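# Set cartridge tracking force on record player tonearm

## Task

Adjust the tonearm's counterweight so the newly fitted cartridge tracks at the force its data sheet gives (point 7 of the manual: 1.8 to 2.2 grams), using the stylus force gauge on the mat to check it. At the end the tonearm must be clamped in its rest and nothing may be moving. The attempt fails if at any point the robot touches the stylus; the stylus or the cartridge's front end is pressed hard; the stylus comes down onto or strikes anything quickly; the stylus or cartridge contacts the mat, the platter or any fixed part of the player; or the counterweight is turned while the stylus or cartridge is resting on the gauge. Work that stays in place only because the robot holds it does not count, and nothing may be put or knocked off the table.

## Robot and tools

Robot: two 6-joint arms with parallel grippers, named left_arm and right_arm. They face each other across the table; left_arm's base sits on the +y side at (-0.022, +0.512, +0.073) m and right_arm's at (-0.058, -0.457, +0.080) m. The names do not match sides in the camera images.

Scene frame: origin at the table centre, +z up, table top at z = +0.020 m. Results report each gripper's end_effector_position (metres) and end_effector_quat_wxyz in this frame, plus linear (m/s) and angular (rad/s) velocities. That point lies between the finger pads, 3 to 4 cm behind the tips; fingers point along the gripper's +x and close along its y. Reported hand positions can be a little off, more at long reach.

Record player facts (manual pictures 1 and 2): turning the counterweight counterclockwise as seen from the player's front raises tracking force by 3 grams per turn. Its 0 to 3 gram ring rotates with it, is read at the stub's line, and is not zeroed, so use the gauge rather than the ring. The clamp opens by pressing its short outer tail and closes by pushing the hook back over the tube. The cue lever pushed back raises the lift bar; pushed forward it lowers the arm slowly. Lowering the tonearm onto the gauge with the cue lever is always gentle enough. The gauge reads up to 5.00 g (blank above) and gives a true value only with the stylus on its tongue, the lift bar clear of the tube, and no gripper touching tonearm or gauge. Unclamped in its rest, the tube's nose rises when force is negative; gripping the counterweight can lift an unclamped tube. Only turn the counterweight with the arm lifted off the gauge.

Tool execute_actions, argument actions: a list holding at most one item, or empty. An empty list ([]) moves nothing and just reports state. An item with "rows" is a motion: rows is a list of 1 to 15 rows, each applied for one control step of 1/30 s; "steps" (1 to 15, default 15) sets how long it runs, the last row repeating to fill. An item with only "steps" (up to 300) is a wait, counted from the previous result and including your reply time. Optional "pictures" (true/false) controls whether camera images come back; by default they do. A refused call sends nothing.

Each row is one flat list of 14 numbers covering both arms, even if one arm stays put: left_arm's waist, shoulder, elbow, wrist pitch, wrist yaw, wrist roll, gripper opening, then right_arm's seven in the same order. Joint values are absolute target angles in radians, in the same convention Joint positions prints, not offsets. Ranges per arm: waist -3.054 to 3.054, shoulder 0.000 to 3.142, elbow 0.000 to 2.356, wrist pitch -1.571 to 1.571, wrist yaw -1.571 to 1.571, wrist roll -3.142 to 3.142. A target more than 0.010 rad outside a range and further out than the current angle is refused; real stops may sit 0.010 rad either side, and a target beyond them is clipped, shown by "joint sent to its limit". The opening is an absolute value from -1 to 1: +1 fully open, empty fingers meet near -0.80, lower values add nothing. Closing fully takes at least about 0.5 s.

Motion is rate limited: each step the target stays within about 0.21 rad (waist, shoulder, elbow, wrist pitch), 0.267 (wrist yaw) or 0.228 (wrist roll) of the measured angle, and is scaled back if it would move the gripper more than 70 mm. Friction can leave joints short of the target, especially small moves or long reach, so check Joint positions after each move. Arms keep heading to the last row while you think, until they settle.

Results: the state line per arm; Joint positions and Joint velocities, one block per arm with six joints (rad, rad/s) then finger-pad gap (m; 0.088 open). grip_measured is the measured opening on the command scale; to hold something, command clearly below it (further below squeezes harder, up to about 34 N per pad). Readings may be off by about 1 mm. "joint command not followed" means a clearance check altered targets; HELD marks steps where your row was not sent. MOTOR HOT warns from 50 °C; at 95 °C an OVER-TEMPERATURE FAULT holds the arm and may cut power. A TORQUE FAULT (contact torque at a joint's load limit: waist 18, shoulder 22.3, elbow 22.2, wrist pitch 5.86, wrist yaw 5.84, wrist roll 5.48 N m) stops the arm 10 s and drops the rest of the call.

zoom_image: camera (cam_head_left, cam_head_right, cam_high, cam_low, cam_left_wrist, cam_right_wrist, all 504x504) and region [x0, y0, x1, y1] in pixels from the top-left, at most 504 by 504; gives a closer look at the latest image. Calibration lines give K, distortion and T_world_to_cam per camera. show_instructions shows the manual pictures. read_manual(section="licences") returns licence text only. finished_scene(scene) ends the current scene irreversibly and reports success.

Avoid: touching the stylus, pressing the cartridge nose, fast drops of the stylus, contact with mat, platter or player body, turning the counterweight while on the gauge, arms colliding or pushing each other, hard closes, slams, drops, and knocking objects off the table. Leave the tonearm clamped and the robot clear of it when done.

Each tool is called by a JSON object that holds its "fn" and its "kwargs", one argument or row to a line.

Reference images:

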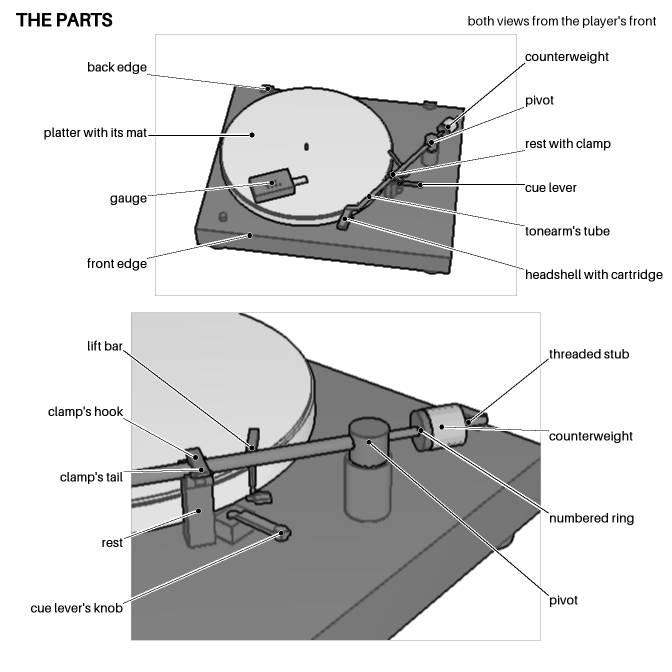

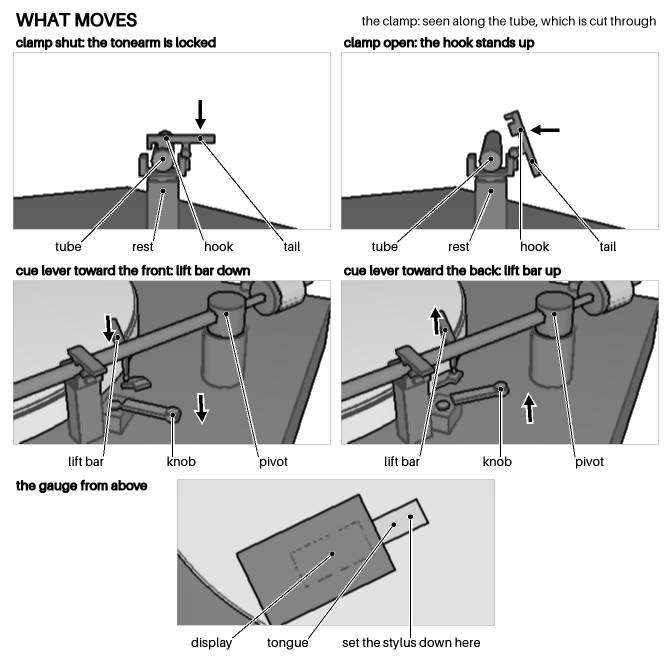

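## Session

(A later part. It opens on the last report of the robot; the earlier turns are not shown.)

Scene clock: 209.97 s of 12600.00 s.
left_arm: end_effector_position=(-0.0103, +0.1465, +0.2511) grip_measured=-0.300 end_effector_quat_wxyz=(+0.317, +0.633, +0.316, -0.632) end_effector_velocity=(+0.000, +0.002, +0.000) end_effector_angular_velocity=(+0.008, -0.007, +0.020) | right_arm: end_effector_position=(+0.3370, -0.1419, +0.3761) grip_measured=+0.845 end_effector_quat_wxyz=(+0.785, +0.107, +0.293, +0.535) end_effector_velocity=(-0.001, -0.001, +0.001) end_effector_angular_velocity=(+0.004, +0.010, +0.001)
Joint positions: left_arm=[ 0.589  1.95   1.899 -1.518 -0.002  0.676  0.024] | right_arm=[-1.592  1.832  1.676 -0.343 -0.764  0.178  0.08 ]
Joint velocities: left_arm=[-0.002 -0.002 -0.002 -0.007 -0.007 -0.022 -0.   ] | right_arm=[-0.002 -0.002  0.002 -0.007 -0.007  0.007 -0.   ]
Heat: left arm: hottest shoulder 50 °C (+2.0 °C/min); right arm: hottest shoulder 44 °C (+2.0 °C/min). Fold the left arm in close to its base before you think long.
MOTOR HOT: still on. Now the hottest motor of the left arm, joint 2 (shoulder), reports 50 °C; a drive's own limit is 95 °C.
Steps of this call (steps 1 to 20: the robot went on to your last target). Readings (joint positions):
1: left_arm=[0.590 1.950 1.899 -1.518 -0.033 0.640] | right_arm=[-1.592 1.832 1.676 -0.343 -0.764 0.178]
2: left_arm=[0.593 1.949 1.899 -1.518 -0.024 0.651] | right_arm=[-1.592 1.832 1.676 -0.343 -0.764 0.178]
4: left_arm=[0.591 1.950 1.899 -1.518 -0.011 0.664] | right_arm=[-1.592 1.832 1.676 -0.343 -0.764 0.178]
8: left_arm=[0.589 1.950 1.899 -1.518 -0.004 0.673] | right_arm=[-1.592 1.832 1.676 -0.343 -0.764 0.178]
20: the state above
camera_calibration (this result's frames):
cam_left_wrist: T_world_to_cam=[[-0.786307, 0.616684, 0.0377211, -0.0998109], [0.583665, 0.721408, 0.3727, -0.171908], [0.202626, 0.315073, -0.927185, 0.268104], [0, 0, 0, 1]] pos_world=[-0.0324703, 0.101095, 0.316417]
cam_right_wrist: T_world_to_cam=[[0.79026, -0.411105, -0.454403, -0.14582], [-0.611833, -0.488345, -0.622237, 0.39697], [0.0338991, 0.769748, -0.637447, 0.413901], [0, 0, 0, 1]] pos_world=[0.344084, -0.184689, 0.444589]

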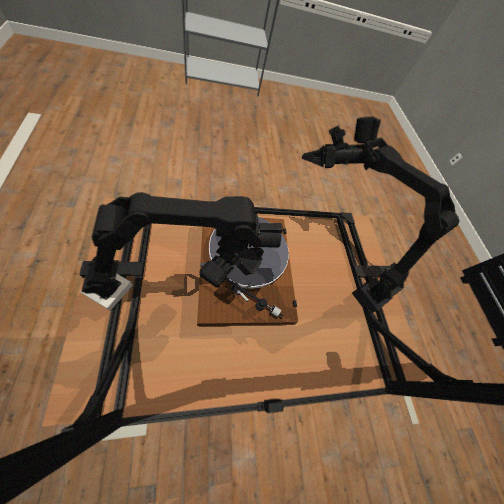

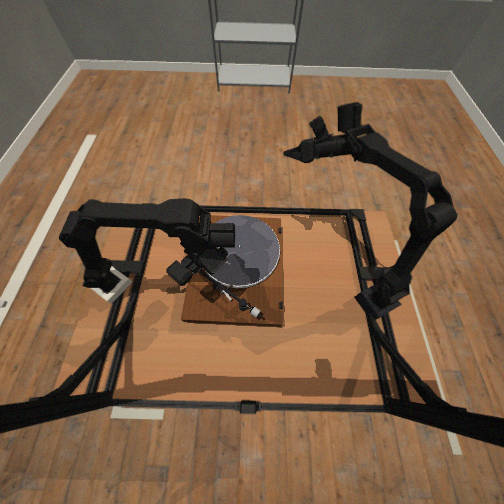

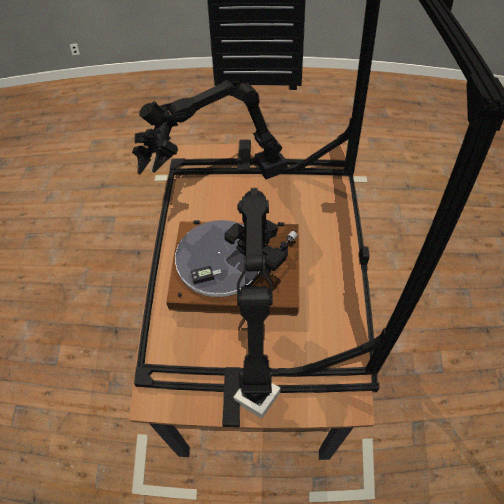

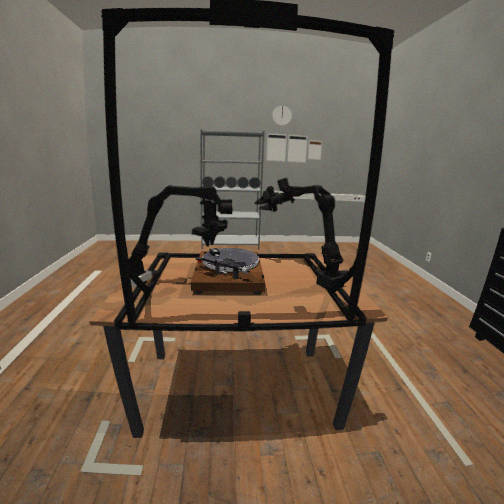

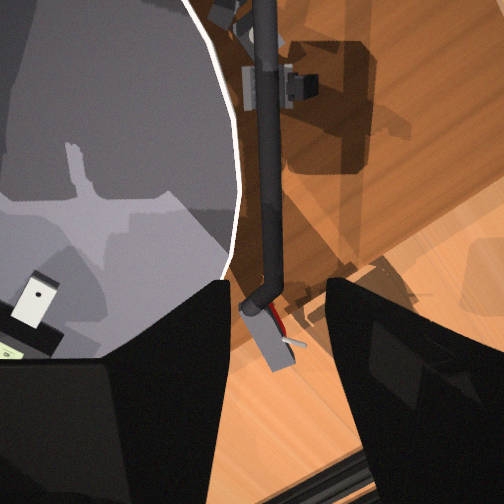

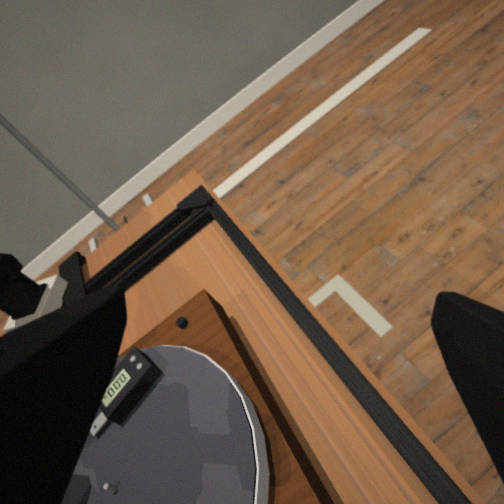

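{"fn": "execute_actions", "kwargs": {
  "actions": [
    {"rows": [[0.585,1.945,1.86,-1.485,0,0.68,-0.3,-1.592,1.831,1.677,-0.343,-0.764,0.178,0.845],[0.585,1.94,1.83,-1.46,0,0.68,-0.3,-1.592,1.831,1.677,-0.343,-0.764,0.178,0.845],[0.585,1.935,1.80,-1.435,0,0.68,-0.3,-1.592,1.831,1.677,-0.343,-0.764,0.178,0.845],[0.585,1.93,1.77,-1.41,0,0.68,-0.3,-1.592,1.831,1.677,-0.343,-0.764,0.178,0.845],[0.585,1.925,1.74,-1.385,0,0.68,-0.3,-1.592,1.831,1.677,-0.343,-0.764,0.178,0.845],[0.585,1.92,1.71,-1.36,0,0.68,-0.3,-1.592,1.831,1.677,-0.343,-0.764,0.178,0.845],[0.585,1.918,1.68,-1.33,0,0.68,-0.3,-1.592,1.831,1.677,-0.343,-0.764,0.178,0.845],[0.584,1.918,1.654,-1.306,0,0.68,-0.3,-1.592,1.831,1.677,-0.343,-0.764,0.178,0.845]], "steps": 15}
  ],
  "pictures": false
}}

{"fn": "execute_actions", "kwargs": {
  "actions": [
    {"steps": 10}
  ]
}}

Scene clock: 219.07 s of 12600.00 s.
left_arm: end_effector_position=(-0.0109, +0.1482, +0.1993) grip_measured=-0.300 end_effector_quat_wxyz=(+0.314, +0.634, +0.317, -0.631) end_effector_velocity=(+0.000, -0.008, +0.008) end_effector_angular_velocity=(-0.071, -0.009, -0.010) | right_arm: end_effector_position=(+0.3370, -0.1419, +0.3761) grip_measured=+0.845 end_effector_quat_wxyz=(+0.785, +0.107, +0.292, +0.535) end_effector_velocity=(-0.002, +0.001, +0.002) end_effector_angular_velocity=(+0.008, +0.002, +0.006)
Joint positions: left_arm=[ 0.587  1.932  1.667 -1.312 -0.002  0.676  0.024] | right_arm=[-1.592  1.832  1.676 -0.343 -0.764  0.178  0.08 ]
Joint velocities: left_arm=[-0.002 -0.032 -0.012  0.051 -0.007  0.007 -0.   ] | right_arm=[ 0.002 -0.002 -0.002  0.007 -0.007  0.007  0.   ]
Heat: left arm: hottest shoulder 50 °C (+2.0 °C/min); right arm: hottest shoulder 44 °C (+2.0 °C/min). Fold the left arm in close to its base before you think long.
MOTOR HOT: still on. Now the hottest motor of the left arm, joint 2 (shoulder), reports 50 °C; a drive's own limit is 95 °C.
Steps of this call (steps 1 to 15: the robot went on to your last target; steps 16 to 90: nothing new was sent; then 5.60 s passed at rest; steps 91 to 105: all 15 steps of this action). Readings (joint positions):
91: left_arm=[0.589 1.949 1.894 -1.512 -0.002 0.676] | right_arm=[-1.592 1.832 1.676 -0.343 -0.764 0.178]
92: left_arm=[0.589 1.948 1.883 -1.498 -0.002 0.676] | right_arm=[-1.592 1.832 1.676 -0.343 -0.764 0.178]
94: left_arm=[0.589 1.942 1.844 -1.459 -0.002 0.676] | right_arm=[-1.592 1.832 1.676 -0.343 -0.764 0.178]
98: left_arm=[0.588 1.934 1.731 -1.367 -0.002 0.676] | right_arm=[-1.592 1.832 1.676 -0.343 -0.764 0.178]
105: the state above

Scene clock: 219.40 s of 12600.00 s.
left_arm: end_effector_position=(-0.0109, +0.1480, +0.1994) grip_measured=-0.300 end_effector_quat_wxyz=(+0.315, +0.634, +0.316, -0.632) end_effector_velocity=(+0.000, +0.002, -0.001) end_effector_angular_velocity=(+0.012, -0.007, +0.020) | right_arm: end_effector_position=(+0.3370, -0.1419, +0.3761) grip_measured=+0.845 end_effector_quat_wxyz=(+0.785, +0.107, +0.292, +0.535) end_effector_velocity=(-0.002, -0.002, -0.003) end_effector_angular_velocity=(-0.012, +0.001, +0.012)
Joint positions: left_arm=[ 0.587  1.929  1.664 -1.308 -0.002  0.676  0.024] | right_arm=[-1.592  1.832  1.676 -0.343 -0.764  0.178  0.08 ]
Joint velocities: left_arm=[-0.002  0.002 -0.002 -0.007 -0.007 -0.022 -0.   ] | right_arm=[-0.002 -0.002 -0.002 -0.022 -0.007 -0.022 -0.   ]
Heat: left arm: hottest shoulder 50 °C (+2.0 °C/min); right arm: hottest shoulder 44 °C (+2.0 °C/min). Fold the left arm in close to its base before you think long.
MOTOR HOT: still on. Now the hottest motor of the left arm, joint 2 (shoulder), reports 50 °C; a drive's own limit is 95 °C.
Steps of this call (steps 1 to 10: the robot went on to your last target). Readings (joint positions):
1: left_arm=[0.587 1.930 1.667 -1.311 -0.002 0.676] | right_arm=[-1.592 1.832 1.676 -0.343 -0.764 0.178]
2: left_arm=[0.587 1.930 1.666 -1.310 -0.002 0.676] | right_arm=[-1.592 1.832 1.676 -0.343 -0.764 0.178]
4: left_arm=[0.587 1.929 1.666 -1.309 -0.002 0.676] | right_arm=[-1.592 1.832 1.676 -0.343 -0.764 0.178]
8: left_arm=[0.587 1.929 1.664 -1.308 -0.002 0.676] | right_arm=[-1.592 1.832 1.676 -0.343 -0.764 0.178]
10: the state above
camera_calibration (this result's frames):
cam_left_wrist: T_world_to_cam=[[-0.78536, 0.617735, 0.0401691, -0.0998785], [0.584809, 0.719091, 0.375376, -0.153517], [0.202998, 0.318297, -0.926002, 0.219082], [0, 0, 0, 1]] pos_world=[-0.0331359, 0.102358, 0.264509]
cam_right_wrist: T_world_to_cam=[[0.790471, -0.411045, -0.45409, -0.146], [-0.611554, -0.488487, -0.6224, 0.396917], [0.0340173, 0.76969, -0.637511, 0.413877], [0, 0, 0, 1]] pos_world=[0.344066, -0.184681, 0.444595]

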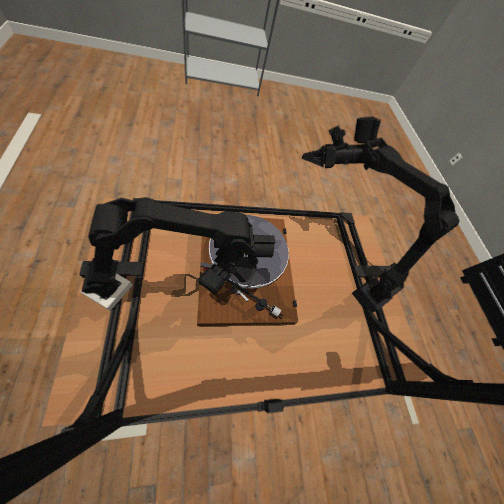

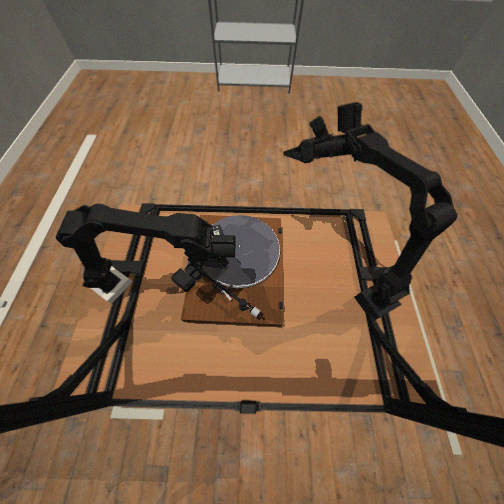

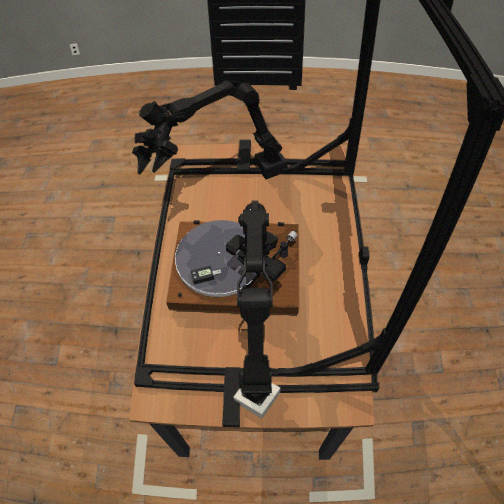

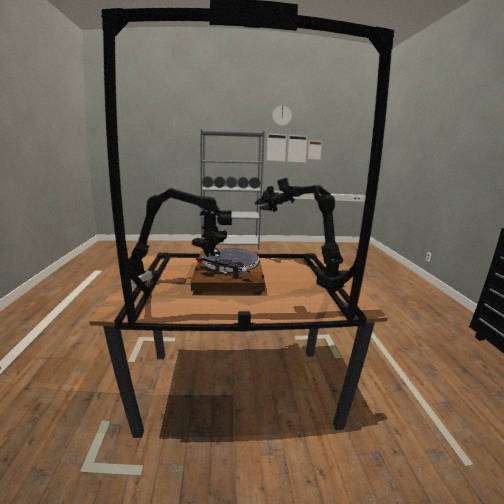

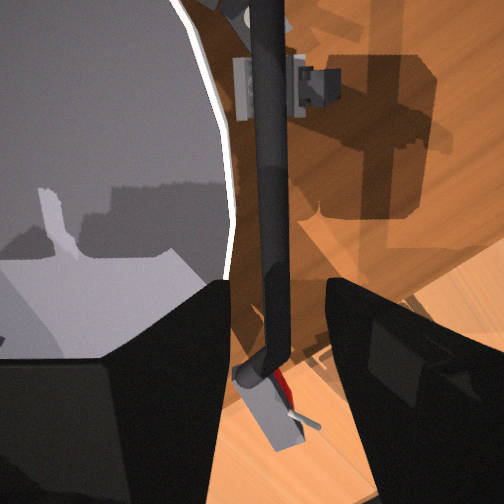

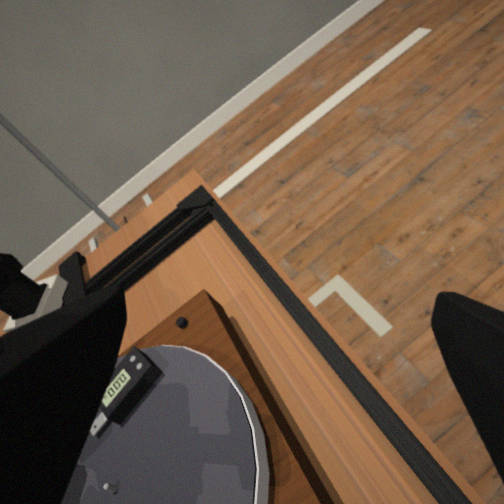

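{"fn": "execute_actions", "kwargs": {
  "actions": [
    {"rows": [[0.58,1.945,1.69,-1.315,0,0.67,-0.3,-1.592,1.831,1.677,-0.343,-0.764,0.178,0.845],[0.574,1.958,1.71,-1.32,0,0.66,-0.3,-1.592,1.831,1.677,-0.343,-0.764,0.178,0.845],[0.566,1.972,1.727,-1.324,0,0.655,-0.3,-1.592,1.831,1.677,-0.343,-0.764,0.178,0.845]], "steps": 12}
  ],
  "pictures": false
}}

{"fn": "execute_actions", "kwargs": {
  "actions": [
    {"rows": [[0.566,1.972,1.70,-1.305,0,0.655,-0.3,-1.592,1.831,1.677,-0.343,-0.764,0.178,0.845],[0.566,1.973,1.69,-1.295,0,0.655,-0.3,-1.592,1.831,1.677,-0.343,-0.764,0.178,0.845],[0.566,1.974,1.68,-1.285,0,0.655,-0.3,-1.592,1.831,1.677,-0.343,-0.764,0.178,0.845],[0.566,1.975,1.67,-1.275,0,0.655,-0.3,-1.592,1.831,1.677,-0.343,-0.764,0.178,0.845],[0.566,1.976,1.66,-1.265,0,0.655,-0.3,-1.592,1.831,1.677,-0.343,-0.764,0.178,0.845],[0.566,1.977,1.65,-1.255,0,0.655,-0.3,-1.592,1.831,1.677,-0.343,-0.764,0.178,0.845],[0.566,1.978,1.64,-1.245,0,0.655,-0.3,-1.592,1.831,1.677,-0.343,-0.764,0.178,0.845],[0.566,1.979,1.63,-1.235,0,0.655,-0.3,-1.592,1.831,1.677,-0.343,-0.764,0.178,0.845],[0.566,1.98,1.62,-1.225,0,0.655,-0.3,-1.592,1.831,1.677,-0.343,-0.764,0.178,0.845],[0.566,1.98,1.606,-1.212,0,0.655,-0.3,-1.592,1.831,1.677,-0.343,-0.764,0.178,0.845]], "steps": 15}
  ],
  "pictures": false
}}

{"fn": "execute_actions", "kwargs": {
  "actions": [
    {"steps": 10}
  ]
}}

Scene clock: 230.20 s of 12600.00 s.
left_arm: end_effector_position=(-0.0179, +0.1390, +0.2002) grip_measured=-0.300 end_effector_quat_wxyz=(+0.315, +0.634, +0.315, -0.633) end_effector_velocity=(-0.002, -0.002, +0.002) end_effector_angular_velocity=(-0.003, +0.007, +0.020) | right_arm: end_effector_position=(+0.3370, -0.1419, +0.3761) grip_measured=+0.845 end_effector_quat_wxyz=(+0.785, +0.107, +0.292, +0.535) end_effector_velocity=(-0.003, +0.002, -0.002) end_effector_angular_velocity=(+0.010, +0.014, +0.019)
Joint positions: left_arm=[ 0.568  1.963  1.714 -1.322 -0.001  0.66   0.024] | right_arm=[-1.592  1.832  1.676 -0.343 -0.764  0.178  0.08 ]
Joint velocities: left_arm=[-0.002  0.007  0.017 -0.007  0.007 -0.022 -0.   ] | right_arm=[ 0.002  0.002 -0.007  0.007 -0.022  0.007 -0.   ]
Heat: left arm: hottest shoulder 51 °C (+2.0 °C/min); right arm: hottest shoulder 44 °C (+1.0 °C/min). Fold the left arm in close to its base before you think long.
MOTOR HOT: still on. Now the hottest motor of the left arm, joint 2 (shoulder), reports 51 °C; a drive's own limit is 95 °C.
Steps of this call (steps 1 to 15: the robot went on to your last target; steps 16 to 90: nothing new was sent; then 7.40 s passed at rest; steps 91 to 102: all 12 steps of this action). Readings (joint positions):
91: left_arm=[0.587 1.929 1.664 -1.308 -0.002 0.676] | right_arm=[-1.592 1.832 1.676 -0.343 -0.764 0.178]
92: left_arm=[0.586 1.933 1.671 -1.312 -0.002 0.675] | right_arm=[-1.592 1.832 1.676 -0.343 -0.764 0.178]
94: left_arm=[0.580 1.946 1.693 -1.317 -0.002 0.668] | right_arm=[-1.592 1.832 1.676 -0.343 -0.764 0.178]
98: left_arm=[0.569 1.959 1.711 -1.320 -0.001 0.662] | right_arm=[-1.592 1.832 1.676 -0.343 -0.764 0.178]
102: the state above

Scene clock: 230.70 s of 12600.00 s.
left_arm: end_effector_position=(-0.0180, +0.1390, +0.1717) grip_measured=-0.300 end_effector_quat_wxyz=(+0.313, +0.634, +0.316, -0.632) end_effector_velocity=(+0.002, +0.004, -0.011) end_effector_angular_velocity=(+0.008, -0.022, +0.005) | right_arm: end_effector_position=(+0.3370, -0.1419, +0.3761) grip_measured=+0.845 end_effector_quat_wxyz=(+0.785, +0.107, +0.292, +0.535) end_effector_velocity=(+0.001, -0.002, -0.004) end_effector_angular_velocity=(-0.010, +0.003, -0.006)
Joint positions: left_arm=[ 0.568  1.975  1.617 -1.218 -0.001  0.659  0.024] | right_arm=[-1.592  1.832  1.676 -0.343 -0.764  0.178  0.08 ]
Joint velocities: left_arm=[-0.002 -0.002 -0.046  0.037 -0.022 -0.007 -0.   ] | right_arm=[-0.002  0.002 -0.002 -0.007  0.007 -0.007 -0.   ]
Heat: left arm: hottest shoulder 51 °C (+2.0 °C/min); right arm: hottest shoulder 44 °C (+1.0 °C/min). Fold the left arm in close to its base before you think long.
MOTOR HOT: still on. Now the hottest motor of the left arm, joint 2 (shoulder), reports 51 °C; a drive's own limit is 95 °C.
Steps of this call (steps 1 to 15: all 15 steps of this action). Readings (joint positions):
1: left_arm=[0.568 1.963 1.714 -1.321 -0.001 0.660] | right_arm=[-1.592 1.832 1.676 -0.343 -0.764 0.178]
2: left_arm=[0.568 1.963 1.712 -1.314 -0.001 0.660] | right_arm=[-1.592 1.832 1.676 -0.343 -0.764 0.178]
4: left_arm=[0.568 1.963 1.702 -1.295 -0.001 0.660] | right_arm=[-1.592 1.832 1.676 -0.343 -0.764 0.178]
8: left_arm=[0.568 1.966 1.664 -1.260 -0.001 0.659] | right_arm=[-1.592 1.832 1.676 -0.343 -0.764 0.178]
15: the state above

Scene clock: 231.03 s of 12600.00 s.
left_arm: end_effector_position=(-0.0180, +0.1383, +0.1712) grip_measured=-0.300 end_effector_quat_wxyz=(+0.314, +0.634, +0.315, -0.632) end_effector_velocity=(-0.002, +0.000, -0.003) end_effector_angular_velocity=(+0.002, +0.007, +0.020) | right_arm: end_effector_position=(+0.3370, -0.1419, +0.3761) grip_measured=+0.845 end_effector_quat_wxyz=(+0.785, +0.107, +0.292, +0.535) end_effector_velocity=(-0.003, +0.001, +0.004) end_effector_angular_velocity=(+0.003, -0.029, +0.016)
Joint positions: left_arm=[ 0.568  1.975  1.616 -1.214 -0.001  0.659  0.024] | right_arm=[-1.592  1.832  1.676 -0.343 -0.764  0.178  0.08 ]
Joint velocities: left_arm=[-0.002  0.002 -0.007  0.007  0.007 -0.022  0.   ] | right_arm=[ 0.002 -0.007 -0.002  0.007 -0.007 -0.022 -0.   ]
Heat: left arm: hottest shoulder 51 °C (+2.0 °C/min); right arm: hottest shoulder 44 °C (+1.0 °C/min). Fold the left arm in close to its base before you think long.
MOTOR HOT: still on. Now the hottest motor of the left arm, joint 2 (shoulder), reports 51 °C; a drive's own limit is 95 °C.
Steps of this call (steps 1 to 10: the robot went on to your last target). Readings (joint positions):
1: left_arm=[0.568 1.975 1.616 -1.217 -0.001 0.659] | right_arm=[-1.592 1.832 1.676 -0.343 -0.764 0.178]
2: left_arm=[0.568 1.975 1.616 -1.216 -0.001 0.659] | right_arm=[-1.592 1.832 1.676 -0.343 -0.764 0.178]
4: left_arm=[0.568 1.975 1.616 -1.215 -0.001 0.659] | right_arm=[-1.592 1.832 1.676 -0.343 -0.764 0.178]
8: left_arm=[0.568 1.975 1.616 -1.214 -0.001 0.659] | right_arm=[-1.592 1.832 1.676 -0.343 -0.764 0.178]
10: the state above
camera_calibration (this result's frames):
cam_left_wrist: T_world_to_cam=[[-0.783443, 0.620129, 0.0407082, -0.0987376], [0.58727, 0.717319, 0.374922, -0.131474], [0.203299, 0.317637, -0.926162, 0.197613], [0, 0, 0, 1]] pos_world=[-0.0403191, 0.0927697, 0.236333]
cam_right_wrist: T_world_to_cam=[[0.790471, -0.411045, -0.45409, -0.146], [-0.611554, -0.488487, -0.6224, 0.396917], [0.0340173, 0.76969, -0.637511, 0.413877], [0, 0, 0, 1]] pos_world=[0.344066, -0.184681, 0.444595]

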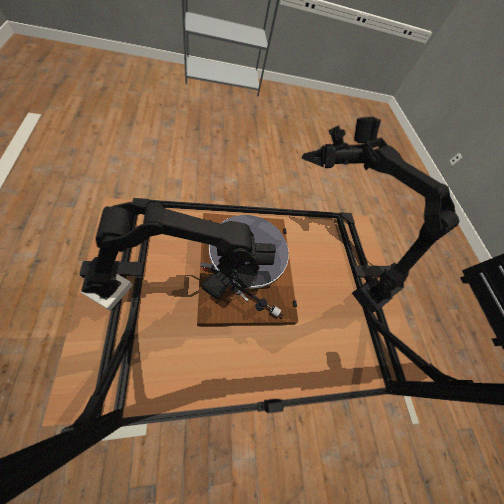

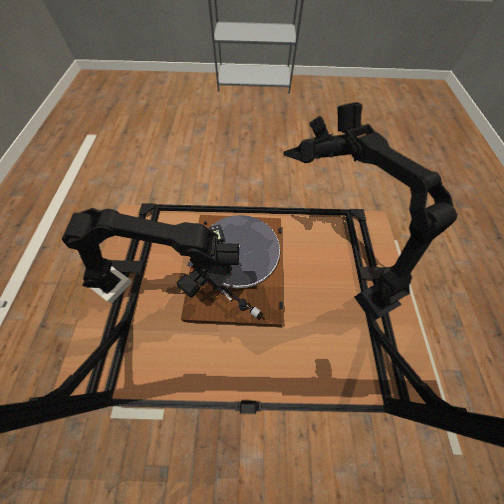

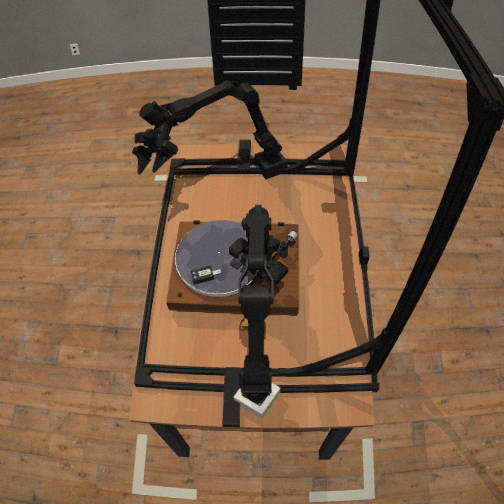

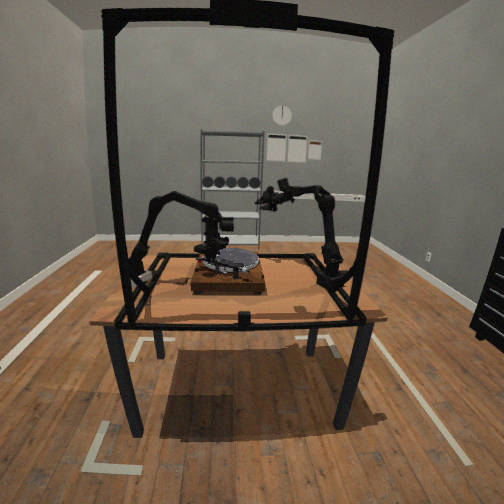

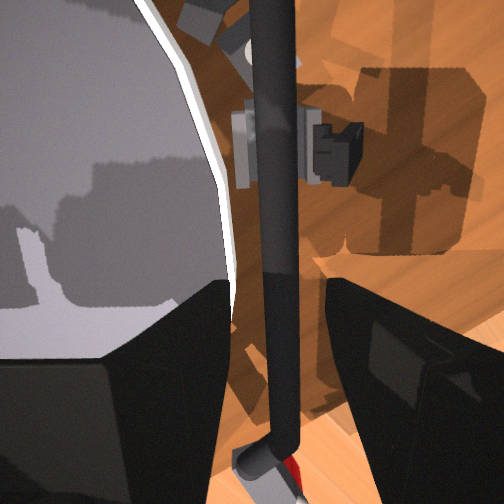

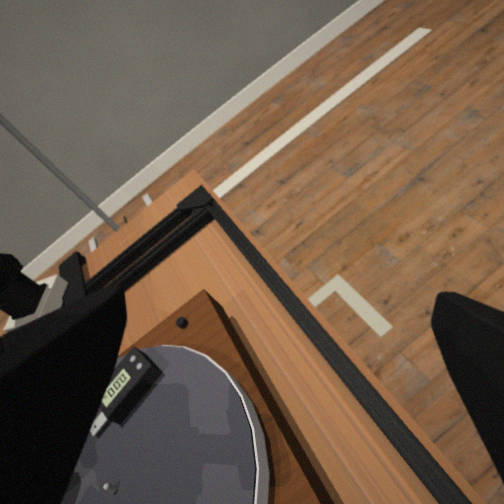

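{"fn": "execute_actions", "kwargs": {
  "actions": [
    {"rows": [[0.566,1.986,1.59,-1.193,0,0.655,-0.3,-1.592,1.831,1.677,-0.343,-0.764,0.178,0.845]], "steps": 10}
  ],
  "pictures": false
}}

{"fn": "execute_actions", "kwargs": {
  "actions": [
    {"rows": [[0.572,1.99,1.615,-1.197,0,0.675,-0.3,-1.592,1.831,1.677,-0.343,-0.764,0.178,0.845],[0.575,1.994,1.622,-1.199,0,0.69,-0.3,-1.592,1.831,1.677,-0.343,-0.764,0.178,0.845],[0.578,1.999,1.629,-1.201,0,0.705,-0.3,-1.592,1.831,1.677,-0.343,-0.764,0.178,0.845],[0.581,2.003,1.635,-1.203,0,0.72,-0.3,-1.592,1.831,1.677,-0.343,-0.764,0.178,0.845],[0.584,2.008,1.642,-1.205,0,0.735,-0.3,-1.592,1.831,1.677,-0.343,-0.764,0.178,0.845],[0.587,2.012,1.648,-1.207,0,0.75,-0.3,-1.592,1.831,1.677,-0.343,-0.764,0.178,0.845],[0.59,2.017,1.655,-1.209,0,0.765,-0.3,-1.592,1.831,1.677,-0.343,-0.764,0.178,0.845],[0.594,2.021,1.661,-1.211,0,0.78,-0.3,-1.592,1.831,1.677,-0.343,-0.764,0.178,0.845],[0.597,2.026,1.668,-1.213,0,0.795,-0.3,-1.592,1.831,1.677,-0.343,-0.764,0.178,0.845],[0.6,2.03,1.674,-1.215,0,0.81,-0.3,-1.592,1.831,1.677,-0.343,-0.764,0.178,0.845],[0.604,2.035,1.681,-1.217,0,0.825,-0.3,-1.592,1.831,1.677,-0.343,-0.764,0.178,0.845],[0.607,2.039,1.688,-1.219,0,0.84,-0.3,-1.592,1.831,1.677,-0.343,-0.764,0.178,0.845],[0.61,2.044,1.695,-1.221,0,0.855,-0.3,-1.592,1.831,1.677,-0.343,-0.764,0.178,0.845],[0.614,2.049,1.702,-1.223,0,0.87,-0.3,-1.592,1.831,1.677,-0.343,-0.764,0.178,0.845],[0.617,2.054,1.708,-1.224,0,0.877,-0.3,-1.592,1.831,1.677,-0.343,-0.764,0.178,0.845]], "steps": 15}
  ],
  "pictures": false
}}

{"fn": "execute_actions", "kwargs": {
  "actions": [
    {"steps": 15}
  ]
}}

Scene clock: 250.33 s of 12600.00 s.
left_arm: end_effector_position=(-0.0180, +0.1384, +0.1661) grip_measured=-0.300 end_effector_quat_wxyz=(+0.314, +0.634, +0.316, -0.632) end_effector_velocity=(-0.002, -0.001, +0.000) end_effector_angular_velocity=(-0.007, +0.007, -0.010) | right_arm: end_effector_position=(+0.3370, -0.1419, +0.3761) grip_measured=+0.845 end_effector_quat_wxyz=(+0.785, +0.107, +0.292, +0.535) end_effector_velocity=(-0.002, -0.001, -0.005) end_effector_angular_velocity=(-0.015, +0.006, +0.012)
Joint positions: left_arm=[ 0.568  1.978  1.6   -1.195 -0.001  0.659  0.024] | right_arm=[-1.592  1.832  1.676 -0.343 -0.764  0.178  0.08 ]
Joint velocities: left_arm=[-0.002 -0.002 -0.002  0.007  0.007  0.007 -0.   ] | right_arm=[-0.002  0.002 -0.002 -0.022 -0.007 -0.022 -0.   ]
Heat: left arm: hottest shoulder 50 °C (+1.0 °C/min); right arm: hottest shoulder 45 °C (+2.0 °C/min). Fold the left arm in close to its base before you think long.
MOTOR HOT: still on. Now the hottest motor of the left arm, joint 2 (shoulder), reports 50 °C; a drive's own limit is 95 °C.
Steps of this call (steps 1 to 15: the robot went on to your last target; steps 16 to 90: nothing new was sent; then 15.97 s passed at rest; steps 91 to 100: all 10 steps of this action). Readings (joint positions):
91: left_arm=[0.568 1.975 1.612 -1.209 -0.001 0.659] | right_arm=[-1.592 1.832 1.676 -0.343 -0.764 0.178]
92: left_arm=[0.568 1.975 1.609 -1.204 -0.001 0.659] | right_arm=[-1.592 1.832 1.676 -0.343 -0.764 0.178]
94: left_arm=[0.568 1.976 1.604 -1.199 -0.001 0.659] | right_arm=[-1.592 1.832 1.676 -0.343 -0.764 0.178]
98: left_arm=[0.568 1.978 1.600 -1.196 -0.001 0.659] | right_arm=[-1.592 1.832 1.676 -0.343 -0.764 0.178]
100: the state above

Scene clock: 250.83 s of 12600.00 s.
left_arm: end_effector_position=(-0.0120, +0.1298, +0.1661) grip_measured=-0.295 end_effector_quat_wxyz=(+0.254, +0.653, +0.273, -0.659) end_effector_velocity=(+0.001, -0.009, -0.001) end_effector_angular_velocity=(+0.082, +0.077, -0.316) | right_arm: end_effector_position=(+0.3370, -0.1419, +0.3761) grip_measured=+0.845 end_effector_quat_wxyz=(+0.785, +0.107, +0.292, +0.535) end_effector_velocity=(-0.003, +0.001, -0.001) end_effector_angular_velocity=(-0.002, +0.002, +0.011)
Joint positions: left_arm=[ 0.591  2.03   1.674 -1.238  0.017  0.841  0.025] | right_arm=[-1.592  1.832  1.676 -0.343 -0.764  0.178  0.08 ]
Joint velocities: left_arm=[ 0.027  0.115  0.164 -0.139  0.066  0.344  0.001] | right_arm=[ 0.002 -0.002 -0.002 -0.007 -0.007 -0.007 -0.   ]
Heat: left arm: hottest shoulder 50 °C (+1.0 °C/min); right arm: hottest shoulder 45 °C (+2.0 °C/min). Fold the left arm in close to its base before you think long.
MOTOR HOT: still on. Now the hottest motor of the left arm, joint 2 (shoulder), reports 50 °C; a drive's own limit is 95 °C.
Steps of this call (steps 1 to 15: all 15 steps of this action). Readings (joint positions):
1: left_arm=[0.568 1.978 1.600 -1.195 -0.001 0.659] | right_arm=[-1.592 1.832 1.676 -0.343 -0.764 0.178]
2: left_arm=[0.568 1.979 1.601 -1.195 -0.001 0.665] | right_arm=[-1.592 1.832 1.676 -0.343 -0.764 0.178]
4: left_arm=[0.570 1.985 1.609 -1.197 -0.001 0.687] | right_arm=[-1.592 1.832 1.676 -0.343 -0.764 0.178]
8: left_arm=[0.582 2.001 1.634 -1.205 -0.001 0.741] | right_arm=[-1.592 1.832 1.676 -0.343 -0.764 0.178]
15: the state above

Scene clock: 251.33 s of 12600.00 s.
left_arm: end_effector_position=(-0.0123, +0.1293, +0.1658) grip_measured=-0.293 end_effector_quat_wxyz=(+0.242, +0.656, +0.267, -0.664) end_effector_velocity=(-0.000, +0.007, -0.001) end_effector_angular_velocity=(+0.027, -0.007, +0.005) | right_arm: end_effector_position=(+0.3370, -0.1419, +0.3761) grip_measured=+0.845 end_effector_quat_wxyz=(+0.785, +0.107, +0.292, +0.535) end_effector_velocity=(-0.001, -0.002, -0.002) end_effector_angular_velocity=(+0.006, +0.022, +0.009)
Joint positions: left_arm=[ 0.592  2.038  1.685 -1.248  0.023  0.87   0.025] | right_arm=[-1.592  1.832  1.676 -0.343 -0.764  0.178  0.08 ]
Joint velocities: left_arm=[-0.002 -0.002 -0.007 -0.022 -0.007 -0.007 -0.   ] | right_arm=[-0.007  0.002 -0.002 -0.007 -0.022  0.007 -0.   ]
Heat: left arm: hottest shoulder 50 °C (+1.0 °C/min); right arm: hottest shoulder 45 °C (+2.0 °C/min). Fold the left arm in close to its base before you think long.
MOTOR HOT: still on. Now the hottest motor of the left arm, joint 2 (shoulder), reports 50 °C; a drive's own limit is 95 °C.
Steps of this call (steps 1 to 15: the robot went on to your last target). Readings (joint positions):
1: left_arm=[0.591 2.033 1.677 -1.241 0.020 0.850] | right_arm=[-1.592 1.832 1.676 -0.343 -0.764 0.178]
2: left_arm=[0.592 2.035 1.680 -1.244 0.021 0.856] | right_arm=[-1.592 1.832 1.676 -0.343 -0.764 0.178]
4: left_arm=[0.592 2.036 1.682 -1.246 0.022 0.863] | right_arm=[-1.592 1.832 1.676 -0.343 -0.764 0.178]
8: left_arm=[0.592 2.038 1.684 -1.247 0.022 0.869] | right_arm=[-1.592 1.832 1.676 -0.343 -0.764 0.178]
15: the state above
camera_calibration (this result's frames):
cam_left_wrist: T_world_to_cam=[[-0.65334, 0.753039, 0.0779701, -0.110195], [0.719644, 0.585765, 0.372815, -0.107319], [0.235072, 0.299686, -0.924624, 0.196844], [0, 0, 0, 1]] pos_world=[-0.0410358, 0.0868533, 0.230609]
cam_right_wrist: T_world_to_cam=[[0.790471, -0.411045, -0.45409, -0.146], [-0.611554, -0.488487, -0.6224, 0.396917], [0.0340173, 0.76969, -0.637511, 0.413877], [0, 0, 0, 1]] pos_world=[0.344066, -0.184681, 0.444595]

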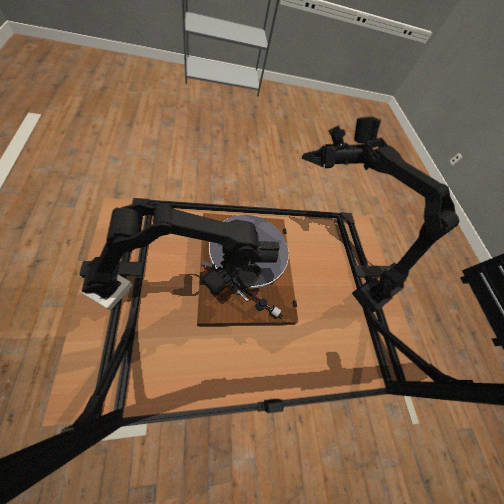

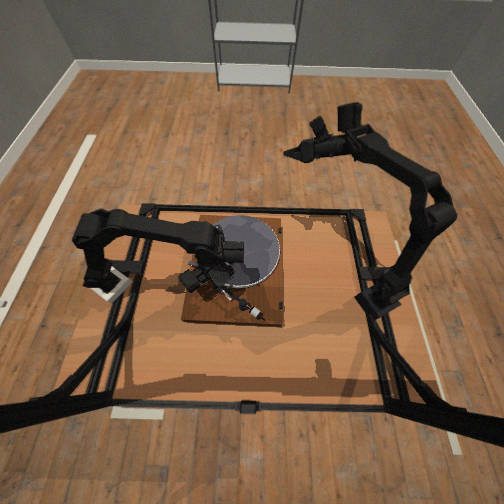

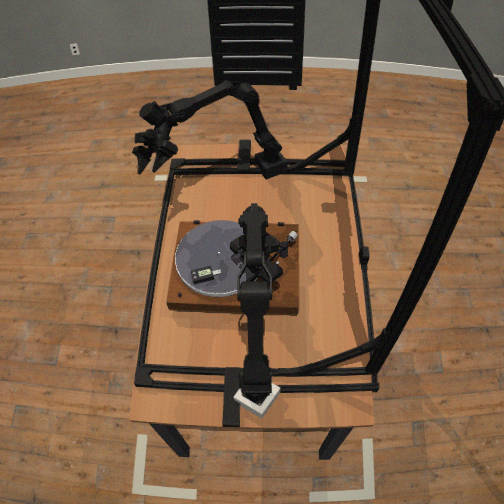

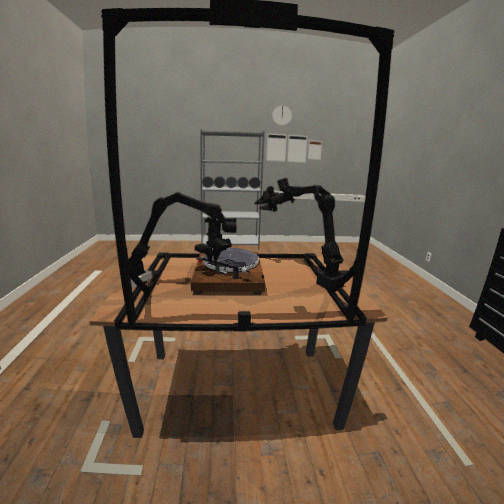

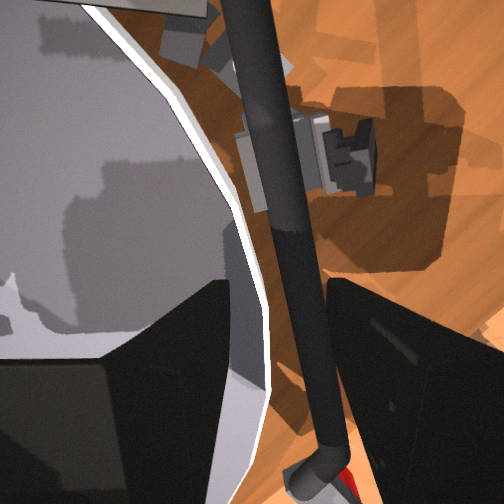

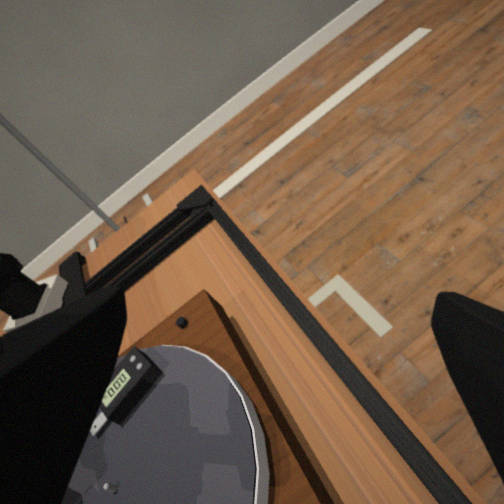

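{"fn": "execute_actions", "kwargs": {
  "actions": [
    {"rows": [[0.585,2.02,1.66,-1.225,0,0.8,-0.3,-1.592,1.831,1.677,-0.343,-0.764,0.178,0.845],[0.578,2.0,1.635,-1.21,0,0.74,-0.3,-1.592,1.831,1.677,-0.343,-0.764,0.178,0.845],[0.57,1.985,1.61,-1.2,0,0.69,-0.3,-1.592,1.831,1.677,-0.343,-0.764,0.178,0.845],[0.566,1.97,1.59,-1.193,0,0.655,-0.3,-1.592,1.831,1.677,-0.343,-0.764,0.178,0.845]], "steps": 15}
  ]
}}

{"fn": "zoom_image", "kwargs": {
  "camera": "cam_low",
  "region": [190, 240, 260, 285]
}}

{"fn": "zoom_image", "kwargs": {
  "camera": "cam_head_left",
  "region": [215, 265, 295, 325]
}}

Scene clock: 255.37 s of 12600.00 s.
left_arm: end_effector_position=(-0.0180, +0.1382, +0.1645) grip_measured=-0.300 end_effector_quat_wxyz=(+0.312, +0.634, +0.317, -0.633) end_effector_velocity=(+0.000, +0.005, -0.000) end_effector_angular_velocity=(+0.012, -0.007, +0.034) | right_arm: end_effector_position=(+0.3370, -0.1419, +0.3761) grip_measured=+0.845 end_effector_quat_wxyz=(+0.785, +0.107, +0.292, +0.535) end_effector_velocity=(-0.001, -0.003, +0.002) end_effector_angular_velocity=(+0.000, -0.003, +0.002)
Joint positions: left_arm=[ 0.569  1.983  1.601 -1.195  0.002  0.661  0.024] | right_arm=[-1.592  1.832  1.676 -0.343 -0.764  0.178  0.08 ]
Joint velocities: left_arm=[-0.002 -0.007 -0.012 -0.007 -0.007 -0.037 -0.   ] | right_arm=[-0.007 -0.007 -0.002 -0.007 -0.007 -0.007 -0.   ]
Heat: left arm: hottest shoulder 50 °C (+1.0 °C/min); right arm: hottest shoulder 45 °C (+2.0 °C/min). Fold the left arm in close to its base before you think long.
MOTOR HOT: still on. Now the hottest motor of the left arm, joint 2 (shoulder), reports 50 °C; a drive's own limit is 95 °C.
Steps of this call (steps 1 to 15: the robot went on to your last target; steps 16 to 90: nothing new was sent; then 0.53 s passed at rest; steps 91 to 105: all 15 steps of this action). Readings (joint positions):
91: left_arm=[0.591 2.038 1.682 -1.247 0.020 0.856] | right_arm=[-1.592 1.832 1.676 -0.343 -0.764 0.178]
92: left_arm=[0.588 2.031 1.674 -1.239 0.013 0.826] | right_arm=[-1.592 1.832 1.676 -0.343 -0.764 0.178]
94: left_arm=[0.582 2.011 1.643 -1.208 0.002 0.750] | right_arm=[-1.592 1.832 1.676 -0.343 -0.764 0.178]
98: left_arm=[0.571 1.988 1.609 -1.200 0.002 0.681] | right_arm=[-1.592 1.832 1.676 -0.343 -0.764 0.178]
105: the state above
camera_calibration (this result's frames):
cam_left_wrist: T_world_to_cam=[[-0.782844, 0.6205, 0.046205, -0.0993178], [0.588978, 0.71503, 0.376612, -0.128745], [0.20065, 0.322042, -0.925218, 0.190666], [0, 0, 0, 1]] pos_world=[-0.0401794, 0.0922808, 0.229484]
cam_right_wrist: T_world_to_cam=[[0.790471, -0.411045, -0.45409, -0.146], [-0.611554, -0.488487, -0.6224, 0.396917], [0.0340173, 0.76969, -0.637511, 0.413877], [0, 0, 0, 1]] pos_world=[0.344066, -0.184681, 0.444595]

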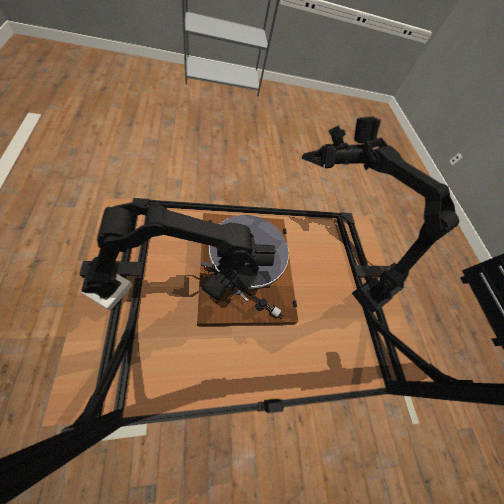

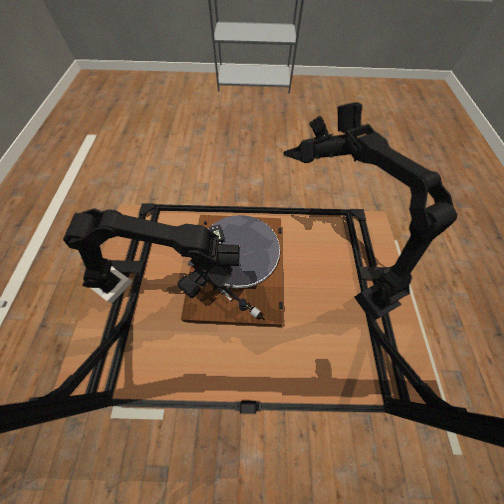

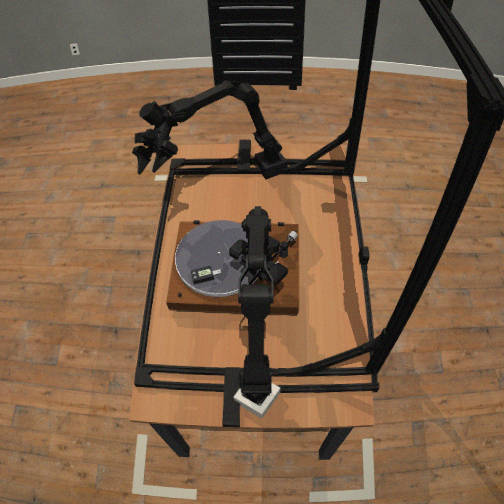

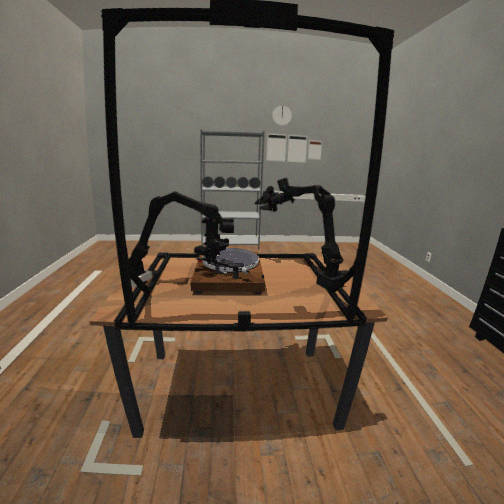

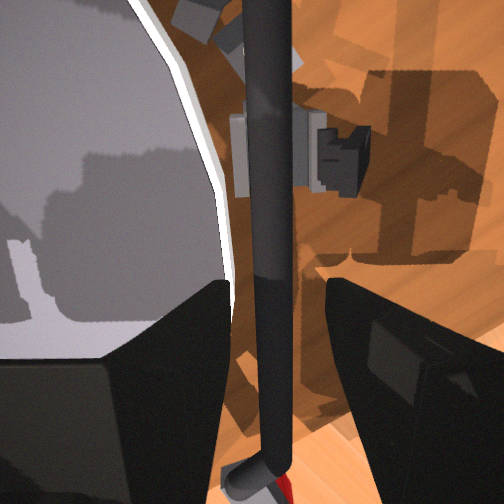

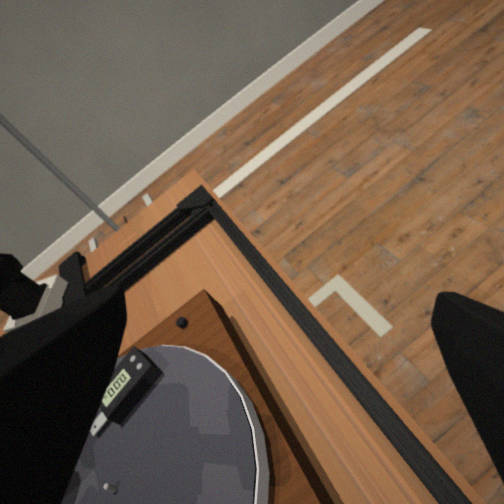

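Region (190, 240, 260, 285) of cam_low's 504x504 image, scaled by 7.200, with more detail than that image has; it fills the top 324 rows of this view, and the rest is white.

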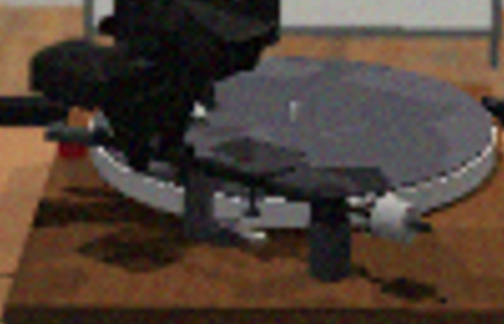

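Region (215, 265, 295, 325) of cam_head_left's 504x504 image, scaled by 6.300, with more detail than that image has; it fills the top 378 rows of this view, and the rest is white.

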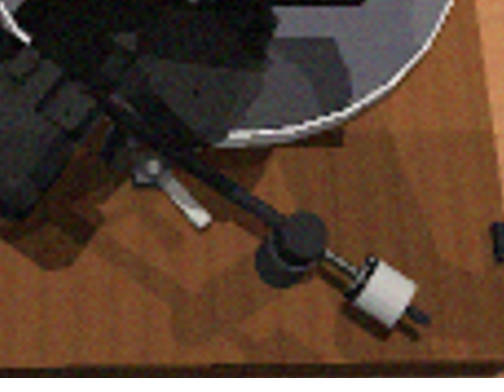

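{"fn": "execute_actions", "kwargs": {
  "actions": [
    {"rows": [[0.568,1.97,1.595,-1.193,0,0.655,-0.4,-1.592,1.831,1.677,-0.343,-0.764,0.178,0.845],[0.568,1.97,1.595,-1.193,0,0.655,-0.45,-1.592,1.831,1.677,-0.343,-0.764,0.178,0.845],[0.568,1.97,1.595,-1.193,0,0.655,-0.5,-1.592,1.831,1.677,-0.343,-0.764,0.178,0.845],[0.568,1.97,1.595,-1.193,0,0.655,-0.53,-1.592,1.831,1.677,-0.343,-0.764,0.178,0.845],[0.568,1.97,1.595,-1.193,0,0.655,-0.56,-1.592,1.831,1.677,-0.343,-0.764,0.178,0.845],[0.568,1.97,1.595,-1.193,0,0.655,-0.58,-1.592,1.831,1.677,-0.343,-0.764,0.178,0.845],[0.568,1.97,1.595,-1.193,0,0.655,-0.60,-1.592,1.831,1.677,-0.343,-0.764,0.178,0.845],[0.568,1.97,1.595,-1.193,0,0.655,-0.62,-1.592,1.831,1.677,-0.343,-0.764,0.178,0.845],[0.568,1.97,1.595,-1.193,0,0.655,-0.64,-1.592,1.831,1.677,-0.343,-0.764,0.178,0.845],[0.568,1.97,1.595,-1.193,0,0.655,-0.66,-1.592,1.831,1.677,-0.343,-0.764,0.178,0.845]], "steps": 15}
  ],
  "pictures": false
}}

Scene clock: 264.77 s of 12600.00 s.
left_arm: end_effector_position=(-0.0177, +0.1381, +0.1646) grip_measured=-0.619 end_effector_quat_wxyz=(+0.314, +0.633, +0.318, -0.632) end_effector_velocity=(-0.002, +0.002, +0.000) end_effector_angular_velocity=(+0.007, +0.007, -0.010) | right_arm: end_effector_position=(+0.3370, -0.1419, +0.3761) grip_measured=+0.845 end_effector_quat_wxyz=(+0.785, +0.107, +0.292, +0.535) end_effector_velocity=(-0.001, -0.000, -0.001) end_effector_angular_velocity=(-0.012, -0.015, +0.004)
Joint positions: left_arm=[ 0.569  1.982  1.6   -1.194 -0.     0.656  0.009] | right_arm=[-1.592  1.832  1.676 -0.343 -0.764  0.178  0.08 ]
Joint velocities: left_arm=[-0.002 -0.002 -0.002 -0.007  0.007  0.007 -0.001] | right_arm=[ 0.002 -0.002 -0.002 -0.007  0.007 -0.022 -0.   ]
Heat: left arm: hottest shoulder 51 °C (+1.0 °C/min); right arm: hottest shoulder 45 °C (+2.0 °C/min). Fold the left arm in close to its base before you think long.
MOTOR HOT: still on. Now the hottest motor of the left arm, joint 2 (shoulder), reports 51 °C; a drive's own limit is 95 °C.
Steps of this call (steps 1 to 15: the robot went on to your last target; steps 16 to 90: nothing new was sent; then 5.90 s passed at rest; steps 91 to 105: all 15 steps of this action). Readings (joint positions):
91: left_arm=[0.569 1.982 1.600 -1.195 0.002 0.659] | right_arm=[-1.592 1.832 1.676 -0.343 -0.764 0.178]
92: left_arm=[0.569 1.982 1.600 -1.195 0.002 0.659] | right_arm=[-1.592 1.832 1.676 -0.343 -0.764 0.178]
94: left_arm=[0.569 1.982 1.600 -1.195 0.002 0.659] | right_arm=[-1.592 1.832 1.676 -0.343 -0.764 0.178]
98: left_arm=[0.569 1.982 1.600 -1.195 0.002 0.659] | right_arm=[-1.592 1.832 1.676 -0.343 -0.764 0.178]
105: the state above


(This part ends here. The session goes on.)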